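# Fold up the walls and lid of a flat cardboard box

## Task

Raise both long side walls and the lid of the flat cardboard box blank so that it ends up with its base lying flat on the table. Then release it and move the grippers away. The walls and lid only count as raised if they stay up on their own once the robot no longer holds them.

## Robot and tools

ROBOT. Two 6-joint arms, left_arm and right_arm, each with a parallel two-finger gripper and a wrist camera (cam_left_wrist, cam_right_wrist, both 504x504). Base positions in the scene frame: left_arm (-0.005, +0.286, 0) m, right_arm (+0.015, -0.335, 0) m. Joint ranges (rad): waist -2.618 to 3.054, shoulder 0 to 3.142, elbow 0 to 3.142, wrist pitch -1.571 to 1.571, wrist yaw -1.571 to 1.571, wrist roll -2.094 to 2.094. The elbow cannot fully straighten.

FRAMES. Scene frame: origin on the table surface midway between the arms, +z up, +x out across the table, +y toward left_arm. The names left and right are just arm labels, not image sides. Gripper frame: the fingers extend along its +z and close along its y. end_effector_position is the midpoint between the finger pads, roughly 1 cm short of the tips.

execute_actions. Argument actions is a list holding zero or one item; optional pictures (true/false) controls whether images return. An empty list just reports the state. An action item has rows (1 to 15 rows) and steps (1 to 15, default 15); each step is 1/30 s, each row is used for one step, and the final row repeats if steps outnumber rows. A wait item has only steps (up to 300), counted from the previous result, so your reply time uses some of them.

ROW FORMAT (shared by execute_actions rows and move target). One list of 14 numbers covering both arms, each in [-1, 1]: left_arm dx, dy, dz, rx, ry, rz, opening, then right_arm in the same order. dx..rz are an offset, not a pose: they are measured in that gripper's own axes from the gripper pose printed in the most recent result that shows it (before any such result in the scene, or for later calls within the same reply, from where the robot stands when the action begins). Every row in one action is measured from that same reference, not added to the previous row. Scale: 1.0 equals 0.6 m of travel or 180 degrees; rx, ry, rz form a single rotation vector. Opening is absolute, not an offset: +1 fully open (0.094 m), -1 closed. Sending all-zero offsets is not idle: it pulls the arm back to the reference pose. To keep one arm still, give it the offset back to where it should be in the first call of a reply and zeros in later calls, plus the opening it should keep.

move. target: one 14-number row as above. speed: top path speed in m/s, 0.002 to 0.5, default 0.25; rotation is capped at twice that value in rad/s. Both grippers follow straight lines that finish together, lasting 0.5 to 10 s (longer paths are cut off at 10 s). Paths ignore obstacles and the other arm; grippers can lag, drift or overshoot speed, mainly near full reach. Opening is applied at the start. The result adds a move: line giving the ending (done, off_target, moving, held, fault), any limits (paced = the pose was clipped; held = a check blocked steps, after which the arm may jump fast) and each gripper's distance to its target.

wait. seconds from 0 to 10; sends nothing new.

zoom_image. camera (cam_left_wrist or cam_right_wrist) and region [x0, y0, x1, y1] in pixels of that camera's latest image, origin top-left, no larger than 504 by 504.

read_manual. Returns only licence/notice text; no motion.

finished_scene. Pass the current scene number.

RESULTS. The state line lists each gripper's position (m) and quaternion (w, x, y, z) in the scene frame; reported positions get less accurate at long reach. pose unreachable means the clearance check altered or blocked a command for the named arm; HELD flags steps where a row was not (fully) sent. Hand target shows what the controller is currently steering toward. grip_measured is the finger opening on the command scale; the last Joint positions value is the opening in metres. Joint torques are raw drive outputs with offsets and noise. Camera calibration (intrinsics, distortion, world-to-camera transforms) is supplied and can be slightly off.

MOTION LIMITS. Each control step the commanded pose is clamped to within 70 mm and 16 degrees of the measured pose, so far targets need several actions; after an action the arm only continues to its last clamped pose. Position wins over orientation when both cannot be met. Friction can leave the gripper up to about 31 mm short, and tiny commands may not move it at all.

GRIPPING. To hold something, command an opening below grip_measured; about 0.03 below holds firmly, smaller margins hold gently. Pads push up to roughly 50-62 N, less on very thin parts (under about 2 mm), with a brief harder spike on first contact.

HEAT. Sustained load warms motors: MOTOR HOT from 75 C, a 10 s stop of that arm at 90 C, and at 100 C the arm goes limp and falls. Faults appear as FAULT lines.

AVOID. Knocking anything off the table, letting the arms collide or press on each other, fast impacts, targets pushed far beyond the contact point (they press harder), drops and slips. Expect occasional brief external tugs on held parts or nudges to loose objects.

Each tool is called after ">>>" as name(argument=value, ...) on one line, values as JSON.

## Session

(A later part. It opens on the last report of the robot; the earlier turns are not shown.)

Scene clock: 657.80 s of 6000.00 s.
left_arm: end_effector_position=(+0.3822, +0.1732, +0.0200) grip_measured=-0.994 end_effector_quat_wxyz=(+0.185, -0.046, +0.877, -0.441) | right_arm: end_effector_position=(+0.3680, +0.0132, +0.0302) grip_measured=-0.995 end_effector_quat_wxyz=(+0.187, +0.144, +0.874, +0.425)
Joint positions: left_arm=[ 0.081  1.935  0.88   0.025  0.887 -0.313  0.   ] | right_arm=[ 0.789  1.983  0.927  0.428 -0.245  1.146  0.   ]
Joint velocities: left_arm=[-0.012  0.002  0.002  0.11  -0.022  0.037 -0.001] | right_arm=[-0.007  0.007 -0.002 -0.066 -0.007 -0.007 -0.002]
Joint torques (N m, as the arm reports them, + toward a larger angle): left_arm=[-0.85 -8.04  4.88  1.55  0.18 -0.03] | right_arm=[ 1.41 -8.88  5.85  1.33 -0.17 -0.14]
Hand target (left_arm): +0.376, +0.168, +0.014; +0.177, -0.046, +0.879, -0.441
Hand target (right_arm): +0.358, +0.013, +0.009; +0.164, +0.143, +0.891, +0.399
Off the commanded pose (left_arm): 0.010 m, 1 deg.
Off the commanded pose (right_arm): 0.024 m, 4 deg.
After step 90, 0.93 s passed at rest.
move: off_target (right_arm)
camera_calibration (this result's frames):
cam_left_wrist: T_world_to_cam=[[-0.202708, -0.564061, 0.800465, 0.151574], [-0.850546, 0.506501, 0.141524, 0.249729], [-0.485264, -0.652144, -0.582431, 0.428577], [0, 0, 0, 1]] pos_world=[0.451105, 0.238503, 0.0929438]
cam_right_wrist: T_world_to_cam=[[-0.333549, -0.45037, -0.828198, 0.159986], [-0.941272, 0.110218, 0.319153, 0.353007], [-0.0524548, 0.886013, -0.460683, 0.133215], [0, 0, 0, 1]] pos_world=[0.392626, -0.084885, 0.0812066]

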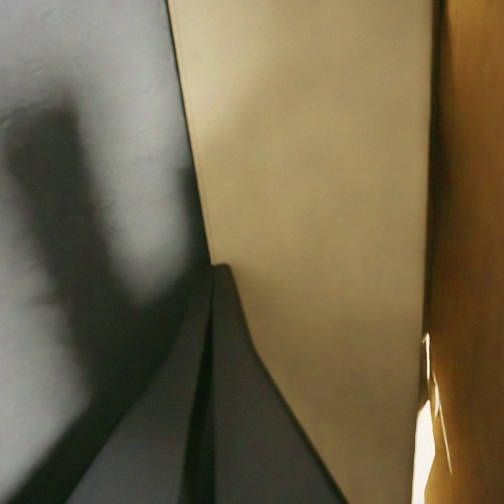

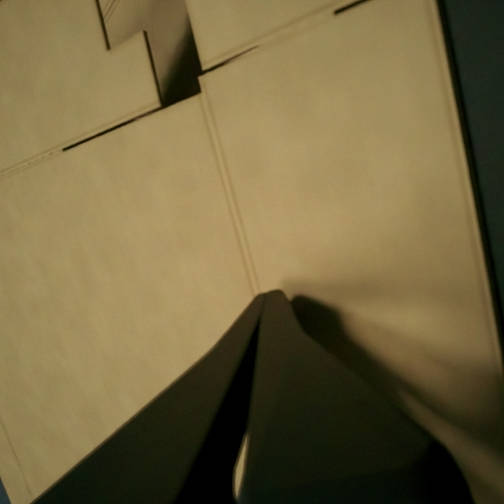

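>>> move(target=[0,0,0,0,0,0,-1,-0.055,-0.005,-0.135,0,0,0,-1], speed=0.03)

>>> move(target=[-0.03,0.07,-0.11,0,0,0,-1,-0.09,-0.1,-0.2,0,0,0,-1], speed=0.08)

Scene clock: 665.37 s of 6000.00 s.
left_arm: end_effector_position=(+0.3822, +0.1732, +0.0200) grip_measured=-0.994 end_effector_quat_wxyz=(+0.185, -0.046, +0.877, -0.441) | right_arm: end_effector_position=(+0.3658, -0.0526, +0.0814) grip_measured=-0.995 end_effector_quat_wxyz=(+0.189, +0.145, +0.873, +0.426)
Joint positions: left_arm=[ 0.081  1.935  0.88   0.025  0.887 -0.313  0.   ] | right_arm=[ 0.635  1.712  0.828  0.234 -0.367  1.052  0.   ]
Joint velocities: left_arm=[ 0.002  0.002 -0.007 -0.037 -0.007  0.037 -0.   ] | right_arm=[-0.007 -0.002 -0.002 -0.007 -0.022 -0.051 -0.001]
Joint torques (N m, as the arm reports them, + toward a larger angle): left_arm=[ 0.07 -8.23  6.77  1.41  0.23  0.06] | right_arm=[ -0.18 -11.23   4.73   1.82  -0.28  -0.14]
Hand target (left_arm): +0.382, +0.173, +0.020; +0.185, -0.046, +0.877, -0.441
Hand target (right_arm): +0.361, -0.058, +0.081; +0.186, +0.145, +0.874, +0.425
Off the commanded pose (left_arm): 0.000 m, 0 deg.
Off the commanded pose (right_arm): 0.007 m, 0 deg.
After step 90, 1.40 s passed at rest.
move: done
camera_calibration (this result's frames):
cam_left_wrist: T_world_to_cam=[[-0.202708, -0.564061, 0.800465, 0.151574], [-0.850546, 0.506501, 0.141524, 0.249729], [-0.485264, -0.652144, -0.582431, 0.428577], [0, 0, 0, 1]] pos_world=[0.451105, 0.238503, 0.0929438]
cam_right_wrist: T_world_to_cam=[[-0.330678, -0.446502, -0.831437, 0.171432], [-0.942513, 0.111269, 0.315101, 0.342651], [-0.0481804, 0.887837, -0.457628, 0.213247], [0, 0, 0, 1]] pos_world=[0.389916, -0.15091, 0.132153]

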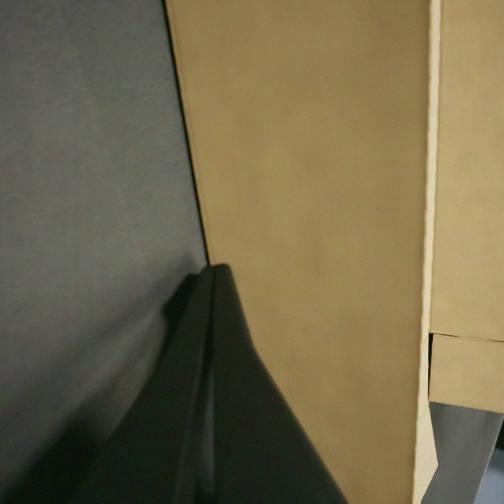

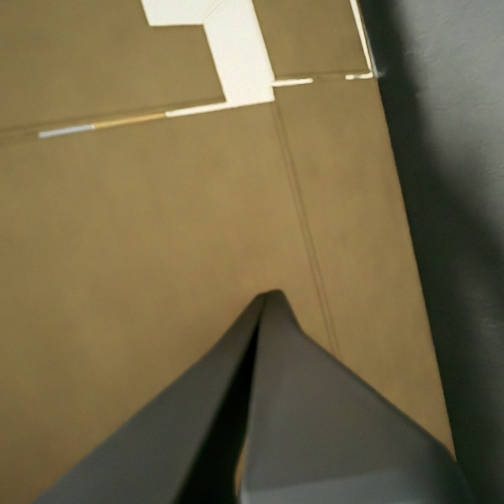

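Scene clock: 667.73 s of 6000.00 s.
left_arm: end_effector_position=(+0.3754, +0.2505, +0.0302) grip_measured=-0.994 end_effector_quat_wxyz=(+0.190, -0.043, +0.878, -0.437) | right_arm: end_effector_position=(+0.3566, -0.1920, +0.1068) grip_measured=-0.995 end_effector_quat_wxyz=(+0.181, +0.148, +0.875, +0.425)
Joint positions: left_arm=[ 0.315  1.953  1.011 -0.369  0.97   0.05   0.   ] | right_arm=[ 0.185  1.468  0.754 -0.137 -0.703  0.7    0.   ]
Joint velocities: left_arm=[-0.002  0.012  0.002 -0.139 -0.037 -0.066 -0.001] | right_arm=[ 0.002  0.007  0.012  0.037 -0.022  0.007  0.   ]
Joint torques (N m, as the arm reports them, + toward a larger angle): left_arm=[ 0.6  -6.75  9.02  0.72  0.4   0.11] | right_arm=[-0.15 -8.66  6.24  1.55 -0.45 -0.24]
Hand target (left_arm): +0.379, +0.254, +0.028; +0.187, -0.046, +0.877, -0.440
Hand target (right_arm): +0.356, -0.194, +0.112; +0.187, +0.145, +0.873, +0.427
Off the commanded pose (left_arm): 0.005 m, 1 deg.
Off the commanded pose (right_arm): 0.006 m, 1 deg.
move: done
camera_calibration (this result's frames):
cam_left_wrist: T_world_to_cam=[[-0.209282, -0.572821, 0.792513, 0.190534], [-0.852937, 0.503295, 0.138538, 0.205105], [-0.478225, -0.64697, -0.593911, 0.478015], [0, 0, 0, 1]] pos_world=[0.443415, 0.315175, 0.104483]
cam_right_wrist: T_world_to_cam=[[-0.34497, -0.447323, -0.825165, 0.131556], [-0.93691, 0.111156, 0.331428, 0.337701], [-0.0565331, 0.887438, -0.457447, 0.351054], [0, 0, 0, 1]] pos_world=[0.381624, -0.290229, 0.15722]

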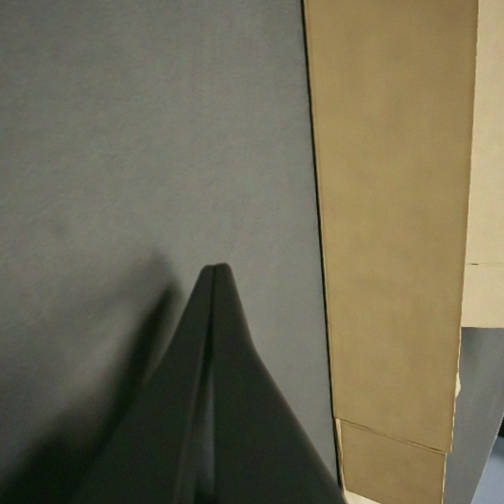

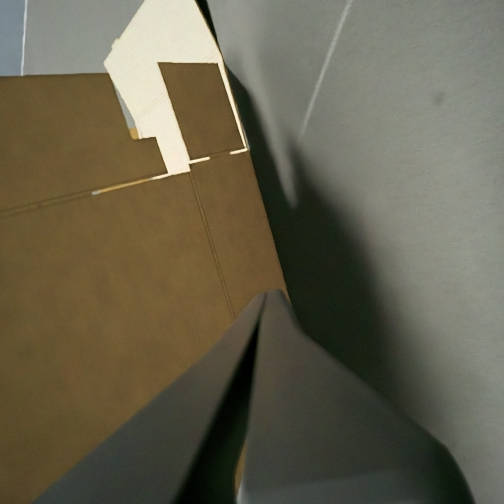

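>>> move(target=[-0.05,-0.27,-0.2,0,0,0,-1,-0.04,0.05,-0.12,0,0,0,-1])

Scene clock: 672.90 s of 6000.00 s.
left_arm: end_effector_position=(+0.3397, +0.2420, +0.2284) grip_measured=-0.994 end_effector_quat_wxyz=(+0.190, -0.041, +0.878, -0.437) | right_arm: end_effector_position=(+0.3453, -0.2314, +0.1645) grip_measured=-0.995 end_effector_quat_wxyz=(+0.166, +0.154, +0.878, +0.422)
Joint positions: left_arm=[ 0.322  1.588  1.414 -1.153  0.973  0.07   0.   ] | right_arm=[ 0.035  1.379  0.96  -0.579 -0.795  0.533  0.   ]
Joint velocities: left_arm=[-0.017  0.002  0.007 -0.051 -0.037 -0.022 -0.   ] | right_arm=[-0.007 -0.002  0.012 -0.051  0.037  0.007 -0.   ]
Joint torques (N m, as the arm reports them, + toward a larger angle): left_arm=[ 0.77 -5.73 10.67  0.73  0.33  0.16] | right_arm=[-0.27 -7.51  7.99  1.34 -0.54 -0.15]
Hand target (left_arm): +0.342, +0.246, +0.232; +0.191, -0.044, +0.878, -0.436
Hand target (right_arm): +0.348, -0.234, +0.177; +0.180, +0.148, +0.874, +0.425
Off the commanded pose (left_arm): 0.008 m, 0 deg.
Off the commanded pose (right_arm): 0.013 m, 2 deg.
After step 90, 0.60 s passed at rest.
move: off_target (right_arm)
camera_calibration (this result's frames):
cam_left_wrist: T_world_to_cam=[[-0.212161, -0.57208, 0.792283, 0.0219444], [-0.850635, 0.507201, 0.138445, 0.14977], [-0.481048, -0.644571, -0.59424, 0.573625], [0, 0, 0, 1]] pos_world=[0.407997, 0.306333, 0.30275]
cam_right_wrist: T_world_to_cam=[[-0.370889, -0.448833, -0.813013, 0.164185], [-0.925703, 0.108666, 0.362307, 0.302878], [-0.0742687, 0.886984, -0.455788, 0.417515], [0, 0, 0, 1]] pos_world=[0.372278, -0.32955, 0.214048]

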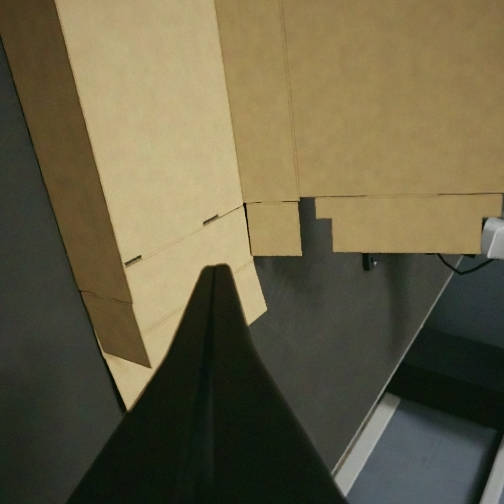

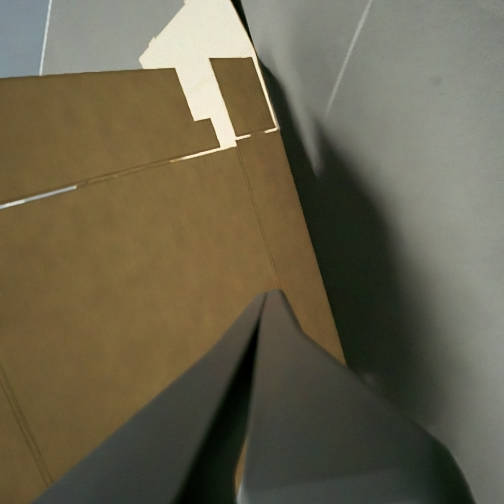

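>>> move(target=[0.068,0.247,0.263,0,0,0,-1,0.064,-0.065,0.235,0,0,0,-1], speed=0.18)

>>> move(target=[0.016,-0.03,0.048,0,0,0,-1,0.055,0.08,0.092,0,0,0,-1], speed=0.06)

Scene clock: 686.43 s of 6000.00 s.
left_arm: end_effector_position=(+0.3842, +0.2107, +0.0261) grip_measured=-0.994 end_effector_quat_wxyz=(+0.204, -0.033, +0.875, -0.438) | right_arm: end_effector_position=(+0.3726, -0.1423, +0.0531) grip_measured=-0.995 end_effector_quat_wxyz=(+0.177, +0.149, +0.875, +0.425)
Joint positions: left_arm=[ 0.194  1.937  0.925 -0.108  0.939 -0.143  0.   ] | right_arm=[ 0.35   1.699  0.709  0.222 -0.593  0.85   0.   ]
Joint velocities: left_arm=[-0.007 -0.012 -0.002 -0.037  0.007 -0.022 -0.   ] | right_arm=[-0.007  0.007  0.007  0.022  0.037 -0.022  0.   ]
Joint torques (N m, as the arm reports them, + toward a larger angle): left_arm=[-0.55 -7.25  4.4   1.34  0.19 -0.12] | right_arm=[ 1.09 -7.5   4.31  1.78 -0.2  -0.01]
Hand target (left_arm): +0.375, +0.207, +0.014; +0.189, -0.041, +0.878, -0.438
Hand target (right_arm): +0.367, -0.141, +0.044; +0.168, +0.154, +0.878, +0.421
Off the commanded pose (left_arm): 0.017 m, 2 deg.
Off the commanded pose (right_arm): 0.011 m, 1 deg.
After step 90, 8.60 s passed at rest.
move: off_target (left_arm, right_arm)
camera_calibration (this result's frames):
cam_left_wrist: T_world_to_cam=[[-0.24003, -0.570462, 0.785467, 0.184258], [-0.85439, 0.508274, 0.108052, 0.233494], [-0.460872, -0.64516, -0.609398, 0.447387], [0, 0, 0, 1]] pos_world=[0.449911, 0.275069, 0.102679]
cam_right_wrist: T_world_to_cam=[[-0.35101, -0.446508, -0.823057, 0.117269], [-0.934318, 0.108831, 0.33942, 0.363245], [-0.0619798, 0.888137, -0.455381, 0.285337], [0, 0, 0, 1]] pos_world=[0.398234, -0.240589, 0.103163]

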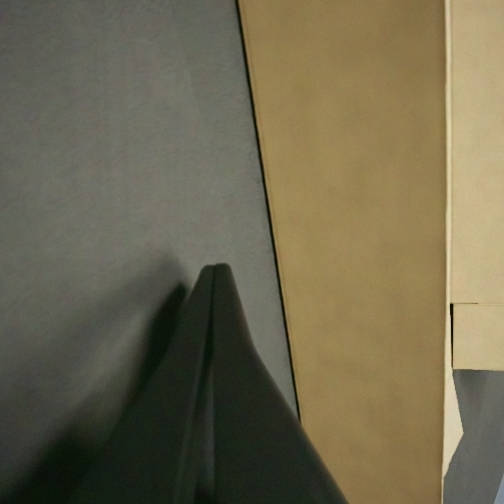

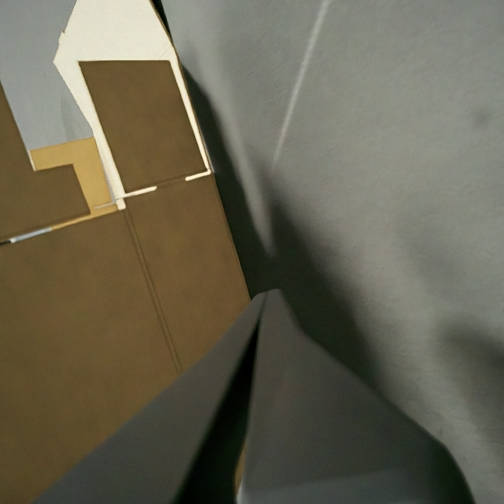

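Scene clock: 688.13 s of 6000.00 s.
left_arm: end_effector_position=(+0.3915, +0.1782, +0.0268) grip_measured=-0.994 end_effector_quat_wxyz=(+0.211, -0.029, +0.872, -0.441) | right_arm: end_effector_position=(+0.3653, -0.0676, +0.0508) grip_measured=-0.995 end_effector_quat_wxyz=(+0.174, +0.148, +0.878, +0.421)
Joint positions: left_arm=[ 0.096  1.937  0.893  0.052  0.897 -0.284  0.   ] | right_arm=[ 0.589  1.775  0.778  0.303 -0.413  1.025  0.   ]
Joint velocities: left_arm=[ 0.002 -0.002  0.002  0.051 -0.037  0.037  0.   ] | right_arm=[ 0.017  0.007 -0.002 -0.007  0.066  0.022 -0.001]
Joint torques (N m, as the arm reports them, + toward a larger angle): left_arm=[-0.58 -8.74  4.39  1.58  0.15 -0.06] | right_arm=[ 1.06 -8.07  7.04  1.93 -0.15 -0.1 ]
Hand target (left_arm): +0.384, +0.175, +0.021; +0.204, -0.033, +0.875, -0.439
Hand target (right_arm): +0.371, -0.062, +0.054; +0.178, +0.149, +0.875, +0.425
Off the commanded pose (left_arm): 0.009 m, 1 deg.
Off the commanded pose (right_arm): 0.009 m, 1 deg.
move: done
camera_calibration (this result's frames):
cam_left_wrist: T_world_to_cam=[[-0.254311, -0.566215, 0.784045, 0.171865], [-0.854361, 0.511431, 0.0922225, 0.256019], [-0.453203, -0.646405, -0.613814, 0.427571], [0, 0, 0, 1]] pos_world=[0.456216, 0.242761, 0.104089]
cam_right_wrist: T_world_to_cam=[[-0.355793, -0.455308, -0.816153, 0.146985], [-0.932034, 0.108642, 0.345702, 0.34797], [-0.0687327, 0.883681, -0.463017, 0.220049], [0, 0, 0, 1]] pos_world=[0.391741, -0.165334, 0.101555]

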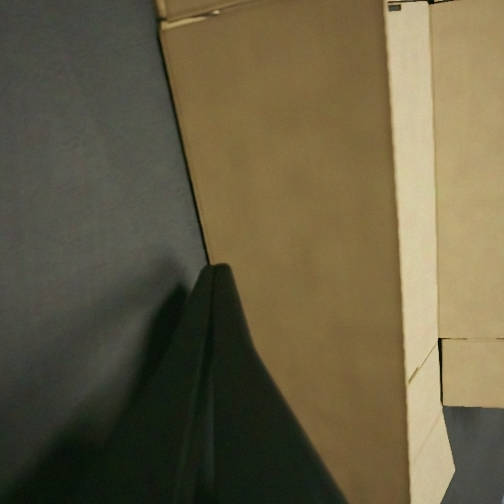

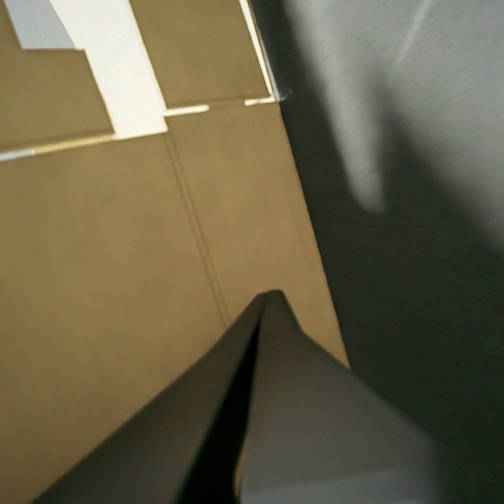

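>>> move(target=[0.075,0.022,-0.015,0,0,0,-1,0.025,-0.003,-0.01,0,0,0,-1], speed=0.06)

>>> move(target=[0,0,0,0,0,0,-1,0.052,0.072,0.088,0,0,0,-1], speed=0.04)

Scene clock: 692.80 s of 6000.00 s.
left_arm: end_effector_position=(+0.3682, +0.1786, +0.0222) grip_measured=-0.994 end_effector_quat_wxyz=(+0.240, -0.007, +0.862, -0.447) | right_arm: end_effector_position=(+0.3541, -0.0678, +0.0472) grip_measured=-0.995 end_effector_quat_wxyz=(+0.171, +0.149, +0.880, +0.418)
Joint positions: left_arm=[ 0.109  1.892  0.745  0.208  0.924 -0.258  0.   ] | right_arm=[ 0.607  1.753  0.738  0.317 -0.398  1.035  0.   ]
Joint velocities: left_arm=[ 0.007  0.007 -0.022 -0.037 -0.066 -0.066  0.001] | right_arm=[-0.012 -0.007 -0.012  0.022  0.037 -0.007  0.001]
Joint torques (N m, as the arm reports them, + toward a larger angle): left_arm=[ 0.8  -7.61  2.3   1.21  0.14  0.12] | right_arm=[  1.18 -11.09   4.14   1.89  -0.11  -0.07]
Hand target (left_arm): +0.349, +0.182, +0.006; +0.211, -0.029, +0.872, -0.441
Hand target (right_arm): +0.349, -0.067, +0.050; +0.174, +0.148, +0.878, +0.421
Off the commanded pose (left_arm): 0.026 m, 4 deg.
Off the commanded pose (right_arm): 0.006 m, 1 deg.
After step 90, 0.57 s passed at rest.
move: off_target (left_arm)
camera_calibration (this result's frames):
cam_left_wrist: T_world_to_cam=[[-0.321218, -0.555607, 0.76689, 0.192919], [-0.850656, 0.525167, 0.0241765, 0.234026], [-0.416178, -0.644593, -0.641323, 0.401104], [0, 0, 0, 1]] pos_world=[0.427975, 0.242834, 0.103631]
cam_right_wrist: T_world_to_cam=[[-0.360362, -0.460699, -0.811107, 0.140913], [-0.930009, 0.110076, 0.350666, 0.337915], [-0.0722681, 0.880704, -0.468122, 0.21903], [0, 0, 0, 1]] pos_world=[0.380872, -0.165178, 0.0983327]

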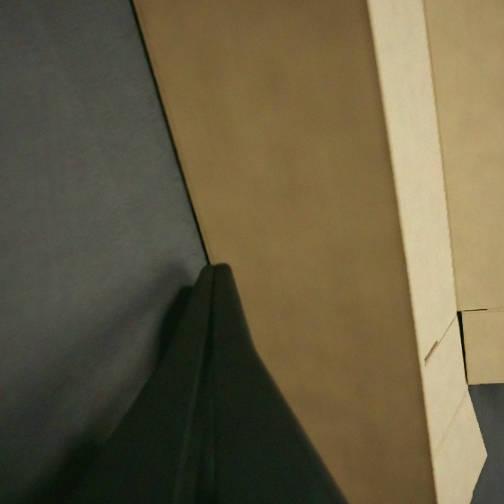

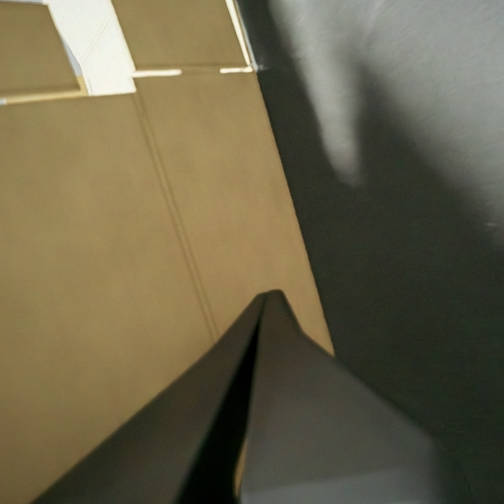

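Scene clock: 695.03 s of 6000.00 s.
left_arm: end_effector_position=(+0.3686, +0.1783, +0.0229) grip_measured=-0.994 end_effector_quat_wxyz=(+0.241, -0.005, +0.861, -0.448) | right_arm: end_effector_position=(+0.3500, -0.0029, +0.0405) grip_measured=-0.995 end_effector_quat_wxyz=(+0.171, +0.152, +0.884, +0.408)
Joint positions: left_arm=[ 0.109  1.892  0.745  0.213  0.927 -0.258  0.   ] | right_arm=[ 0.787  1.875  0.874  0.323 -0.246  1.152  0.   ]
Joint velocities: left_arm=[-0.007  0.012 -0.002 -0.051  0.022  0.037 -0.001] | right_arm=[-0.002  0.012  0.002  0.007  0.007 -0.081 -0.   ]
Joint torques (N m, as the arm reports them, + toward a larger angle): left_arm=[ 0.07 -7.62  6.39  1.49  0.19  0.06] | right_arm=[ 1.4  -9.29  7.12  1.98 -0.13 -0.04]
Hand target (left_arm): +0.368, +0.179, +0.022; +0.240, -0.006, +0.862, -0.447
Hand target (right_arm): +0.352, +0.007, +0.044; +0.172, +0.149, +0.880, +0.417
Off the commanded pose (left_arm): 0.001 m, 0 deg.
Off the commanded pose (right_arm): 0.011 m, 1 deg.
move: off_target (right_arm)
camera_calibration (this result's frames):
cam_left_wrist: T_world_to_cam=[[-0.325579, -0.553401, 0.766645, 0.193504], [-0.8498, 0.526751, 0.0193411, 0.233989], [-0.414535, -0.645198, -0.641779, 0.401087], [0, 0, 0, 1]] pos_world=[0.428109, 0.242612, 0.104535]
cam_right_wrist: T_world_to_cam=[[-0.370238, -0.472391, -0.799857, 0.166866], [-0.926379, 0.123905, 0.355626, 0.327907], [-0.0688877, 0.872637, -0.483487, 0.157849], [0, 0, 0, 1]] pos_world=[0.37642, -0.0995485, 0.0931744]

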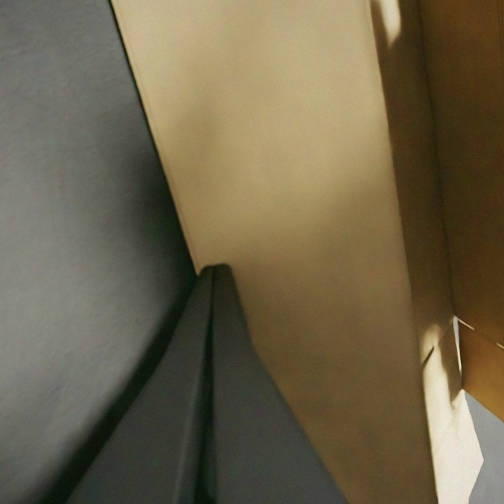

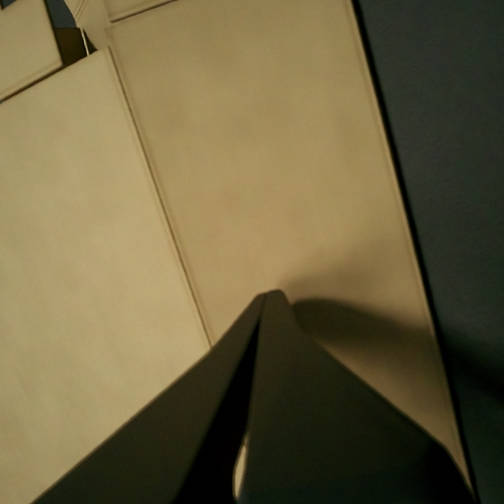

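>>> move(target=[0,0,0.005,0,0,0,-1,0.025,0.012,0.05,0.04,-0.006,-0.018,-1], speed=0.03)

>>> move(target=[0,0,0,0,0,0,-1,0.015,-0.035,0.04,0.05,-0.007,-0.022,-1], speed=0.02)

Scene clock: 701.93 s of 6000.00 s.
left_arm: end_effector_position=(+0.3694, +0.1785, +0.0234) grip_measured=-0.994 end_effector_quat_wxyz=(+0.242, -0.006, +0.861, -0.448) | right_arm: end_effector_position=(+0.3553, +0.0208, +0.0345) grip_measured=-0.995 end_effector_quat_wxyz=(+0.194, +0.150, +0.903, +0.353)
Joint positions: left_arm=[ 0.109  1.892  0.745  0.218  0.926 -0.263  0.   ] | right_arm=[ 0.869  1.941  1.019  0.177 -0.095  1.146  0.   ]
Joint velocities: left_arm=[-0.002 -0.012 -0.002  0.022 -0.007 -0.007  0.   ] | right_arm=[-0.007  0.012 -0.007  0.081 -0.037  0.095 -0.   ]
Joint torques (N m, as the arm reports them, + toward a larger angle): left_arm=[-0.45 -7.05  6.46  1.62  0.19  0.  ] | right_arm=[ 1.68 -9.27  7.06  1.53 -0.14 -0.16]
Hand target (left_arm): +0.370, +0.176, +0.021; +0.241, -0.005, +0.861, -0.448
Hand target (right_arm): +0.349, +0.027, +0.025; +0.183, +0.141, +0.910, +0.346
Off the commanded pose (left_arm): 0.003 m, 0 deg.
Off the commanded pose (right_arm): 0.013 m, 2 deg.
After step 90, 1.37 s passed at rest.
move: off_target (right_arm)
camera_calibration (this result's frames):
cam_left_wrist: T_world_to_cam=[[-0.324981, -0.55383, 0.766589, 0.193402], [-0.85144, 0.524152, 0.0177261, 0.235705], [-0.411626, -0.646945, -0.641893, 0.401077], [0, 0, 0, 1]] pos_world=[0.428635, 0.243041, 0.105011]
cam_right_wrist: T_world_to_cam=[[-0.370082, -0.555079, -0.744934, 0.174981], [-0.928349, 0.190987, 0.318891, 0.332539], [-0.0347373, 0.809575, -0.585988, 0.127344], [0, 0, 0, 1]] pos_world=[0.377893, -0.0694771, 0.0989278]

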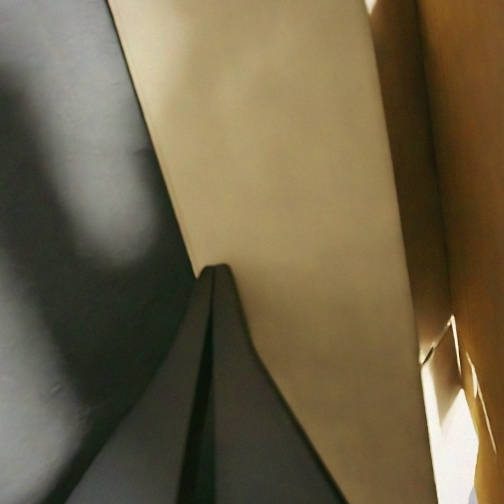

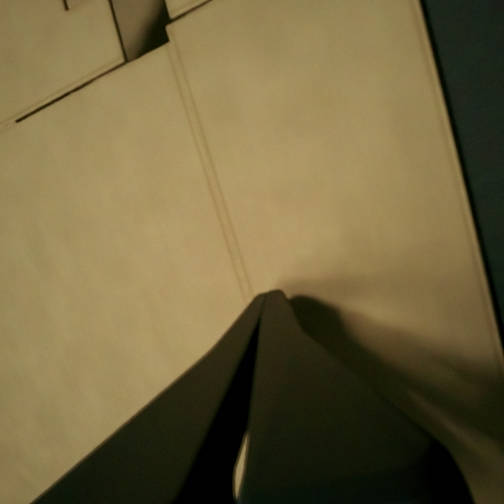

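Scene clock: 706.50 s of 6000.00 s.
left_arm: end_effector_position=(+0.3694, +0.1785, +0.0234) grip_measured=-0.994 end_effector_quat_wxyz=(+0.242, -0.006, +0.861, -0.448) | right_arm: end_effector_position=(+0.3620, +0.0253, +0.0213) grip_measured=-0.995 end_effector_quat_wxyz=(+0.219, +0.142, +0.918, +0.299)
Joint positions: left_arm=[ 0.109  1.892  0.745  0.218  0.926 -0.263  0.   ] | right_arm=[0.905 2.002 1.106 0.085 0.018 1.11  0.   ]
Joint velocities: left_arm=[ 0.002 -0.002 -0.012  0.022  0.037 -0.066  0.001] | right_arm=[ 0.007 -0.007  0.007 -0.051 -0.022 -0.007 -0.001]
Joint torques (N m, as the arm reports them, + toward a larger angle): left_arm=[ 0.08 -7.61  6.39  1.53  0.22  0.05] | right_arm=[ 1.27 -9.25  6.56  1.27  0.11 -0.17]
Hand target (left_arm): +0.369, +0.179, +0.023; +0.242, -0.006, +0.861, -0.448
Hand target (right_arm): +0.355, +0.023, +0.002; +0.205, +0.137, +0.930, +0.273
Off the commanded pose (left_arm): 0.000 m, 0 deg.
Off the commanded pose (right_arm): 0.021 m, 4 deg.
move: off_target (right_arm)
camera_calibration (this result's frames):
cam_left_wrist: T_world_to_cam=[[-0.324981, -0.55383, 0.766589, 0.193402], [-0.85144, 0.524152, 0.0177261, 0.235705], [-0.411626, -0.646945, -0.641893, 0.401077], [0, 0, 0, 1]] pos_world=[0.428635, 0.243041, 0.105011]
cam_right_wrist: T_world_to_cam=[[-0.360229, -0.633586, -0.684693, 0.16727], [-0.932864, 0.244079, 0.264935, 0.343578], [-0.000739647, 0.734162, -0.678974, 0.10786], [0, 0, 0, 1]] pos_world=[0.380847, -0.0570674, 0.0967369]

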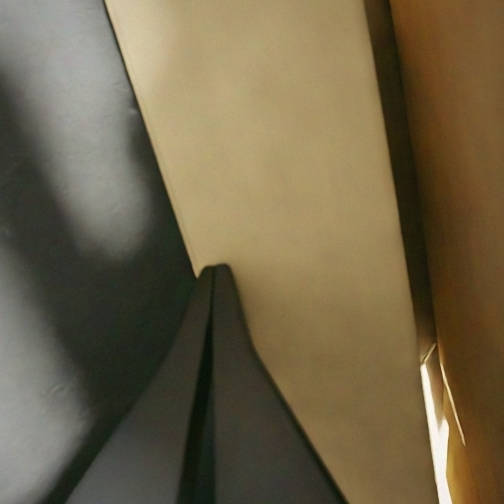

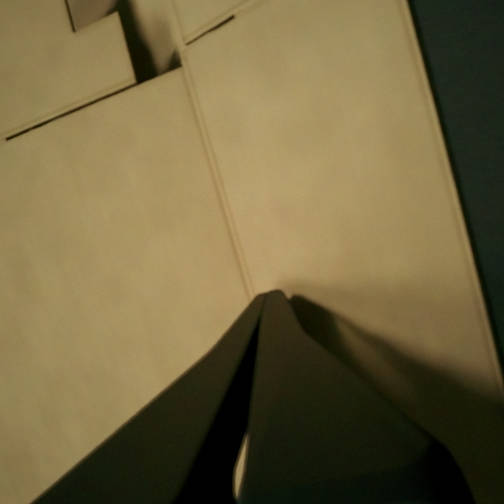

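>>> move(target=[0,0,0,0,0,0,-1,0.018,-0.025,0.02,0,0,0,-1], speed=0.02)

>>> move(target=[0,0,0,0,0,0,-1,-0.085,-0.045,-0.14,0,0,0,-1], speed=0.03)

>>> move(target=[-0.13,-0.17,-0.3,0,0,0,-1,-0.12,-0.15,-0.2,0,0,0,-1], speed=0.12)

Scene clock: 712.17 s of 6000.00 s.
left_arm: end_effector_position=(+0.3694, +0.1785, +0.0234) grip_measured=-0.994 end_effector_quat_wxyz=(+0.242, -0.006, +0.861, -0.448) | right_arm: end_effector_position=(+0.3689, +0.0314, +0.0298) grip_measured=-0.995 end_effector_quat_wxyz=(+0.241, +0.141, +0.903, +0.326)
Joint positions: left_arm=[ 0.109  1.892  0.745  0.218  0.926 -0.263  0.   ] | right_arm=[0.905 2.002 1.082 0.184 0.022 1.11  0.   ]
Joint velocities: left_arm=[-0.002 -0.017 -0.007 -0.022 -0.037  0.007  0.   ] | right_arm=[-0.002 -0.012 -0.002 -0.022 -0.051 -0.11  -0.   ]
Joint torques (N m, as the arm reports them, + toward a larger angle): left_arm=[ 0.07 -7.61  6.39  1.54  0.22  0.06] | right_arm=[ 0.89 -9.38  4.09  1.66 -0.02 -0.09]
Hand target (left_arm): +0.369, +0.179, +0.023; +0.242, -0.006, +0.861, -0.448
Hand target (right_arm): +0.356, +0.023, +0.001; +0.220, +0.142, +0.918, +0.299
Off the commanded pose (left_arm): 0.000 m, 0 deg.
Off the commanded pose (right_arm): 0.033 m, 4 deg.
After step 90, 1.33 s passed at rest.
move: off_target (right_arm)
camera_calibration (this result's frames):
cam_left_wrist: T_world_to_cam=[[-0.324981, -0.55383, 0.766589, 0.193402], [-0.85144, 0.524152, 0.0177261, 0.235705], [-0.411626, -0.646945, -0.641893, 0.401077], [0, 0, 0, 1]] pos_world=[0.428635, 0.243041, 0.105011]
cam_right_wrist: T_world_to_cam=[[-0.323493, -0.595596, -0.735267, 0.166254], [-0.945494, 0.23412, 0.226339, 0.352391], [0.0373341, 0.76841, -0.638868, 0.0928572], [0, 0, 0, 1]] pos_world=[0.383499, -0.0548344, 0.101804]

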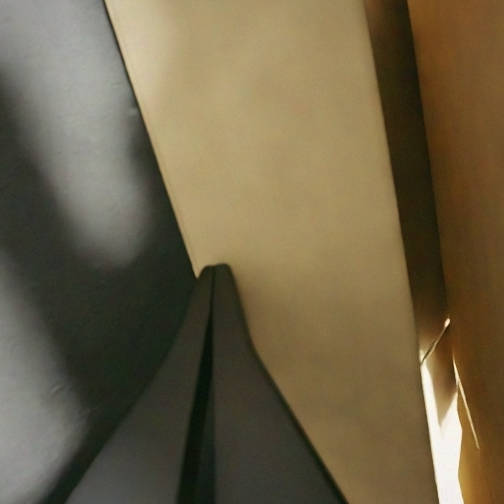

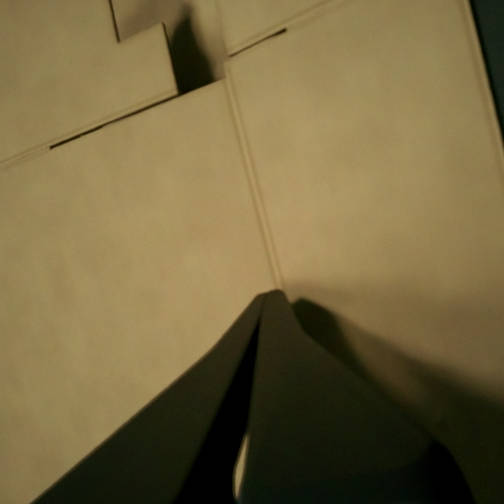

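Scene clock: 715.83 s of 6000.00 s.
left_arm: end_effector_position=(+0.3694, +0.1785, +0.0234) grip_measured=-0.994 end_effector_quat_wxyz=(+0.242, -0.006, +0.861, -0.448) | right_arm: end_effector_position=(+0.3701, -0.0475, +0.0871) grip_measured=-0.995 end_effector_quat_wxyz=(+0.243, +0.142, +0.901, +0.329)
Joint positions: left_arm=[ 0.109  1.892  0.745  0.218  0.926 -0.263  0.   ] | right_arm=[ 0.737  1.701  0.946  0.023 -0.101  0.999  0.   ]
Joint velocities: left_arm=[ 0.007 -0.022  0.007 -0.051 -0.007 -0.037  0.   ] | right_arm=[-0.007  0.017 -0.017 -0.037 -0.007 -0.066  0.001]
Joint torques (N m, as the arm reports them, + toward a larger angle): left_arm=[ 0.08 -7.62  6.39  1.53  0.22  0.06] | right_arm=[ -0.2  -11.48   4.94   1.69  -0.15  -0.16]
Hand target (left_arm): +0.369, +0.179, +0.023; +0.242, -0.006, +0.861, -0.448
Hand target (right_arm): +0.366, -0.054, +0.086; +0.240, +0.141, +0.903, +0.327
Off the commanded pose (left_arm): 0.000 m, 0 deg.
Off the commanded pose (right_arm): 0.008 m, 0 deg.
move: done
camera_calibration (this result's frames):
cam_left_wrist: T_world_to_cam=[[-0.324981, -0.55383, 0.766589, 0.193402], [-0.85144, 0.524152, 0.0177261, 0.235705], [-0.411626, -0.646945, -0.641893, 0.401077], [0, 0, 0, 1]] pos_world=[0.428635, 0.243041, 0.105011]
cam_right_wrist: T_world_to_cam=[[-0.320722, -0.5908, -0.740333, 0.161442], [-0.946225, 0.234829, 0.222518, 0.359651], [0.0423883, 0.771887, -0.634345, 0.187884], [0, 0, 0, 1]] pos_world=[0.384124, -0.134102, 0.158675]

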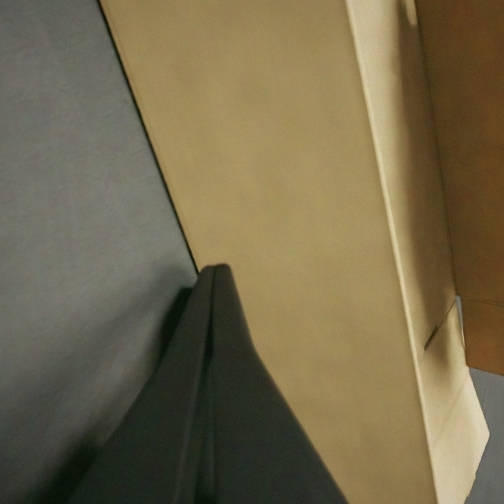

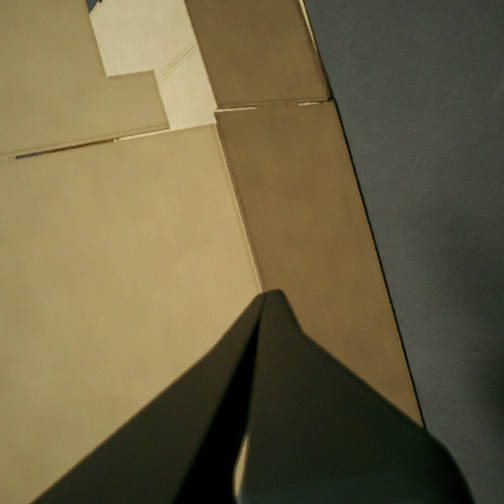

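Scene clock: 718.33 s of 6000.00 s.
left_arm: end_effector_position=(+0.3368, +0.2678, +0.2197) grip_measured=-0.994 end_effector_quat_wxyz=(+0.244, -0.005, +0.862, -0.444) | right_arm: end_effector_position=(+0.3624, -0.2057, +0.1280) grip_measured=-0.995 end_effector_quat_wxyz=(+0.237, +0.144, +0.903, +0.328)
Joint positions: left_arm=[ 0.426  1.591  1.344 -1.129  1.052  0.272  0.   ] | right_arm=[ 0.245  1.38   0.843 -0.31  -0.456  0.642  0.   ]
Joint velocities: left_arm=[ 0.007 -0.002  0.002  0.037 -0.007  0.007  0.001] | right_arm=[ 0.007 -0.022  0.007  0.022 -0.037  0.037 -0.   ]
Joint torques (N m, as the arm reports them, + toward a larger angle): left_arm=[ 0.67 -5.31 10.57  0.57  0.4   0.18] | right_arm=[-0.22 -8.02  6.37  1.62 -0.34 -0.13]
Hand target (left_arm): +0.339, +0.271, +0.222; +0.244, -0.007, +0.861, -0.446
Hand target (right_arm): +0.360, -0.208, +0.132; +0.241, +0.143, +0.901, +0.330
Off the commanded pose (left_arm): 0.007 m, 1 deg.
Off the commanded pose (right_arm): 0.006 m, 1 deg.
move: done
camera_calibration (this result's frames):
cam_left_wrist: T_world_to_cam=[[-0.327122, -0.560691, 0.760668, 0.0856077], [-0.851847, 0.523427, 0.0194872, 0.157616], [-0.409081, -0.641599, -0.648848, 0.570684], [0, 0, 0, 1]] pos_world=[0.395725, 0.331649, 0.302097]
cam_right_wrist: T_world_to_cam=[[-0.331641, -0.590607, -0.735661, 0.0991058], [-0.942806, 0.235294, 0.236124, 0.377516], [0.0336403, 0.771894, -0.634861, 0.339487], [0, 0, 0, 1]] pos_world=[0.377371, -0.292342, 0.199295]

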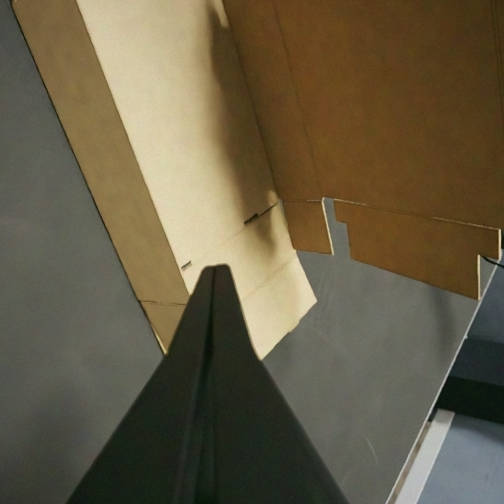

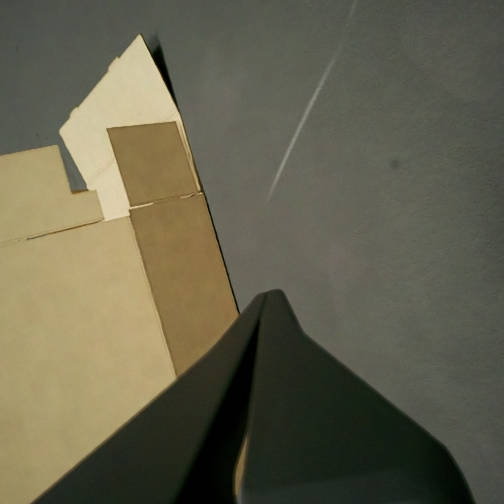

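>>> finished_scene(scene=1)

The scene is finished: the task was done.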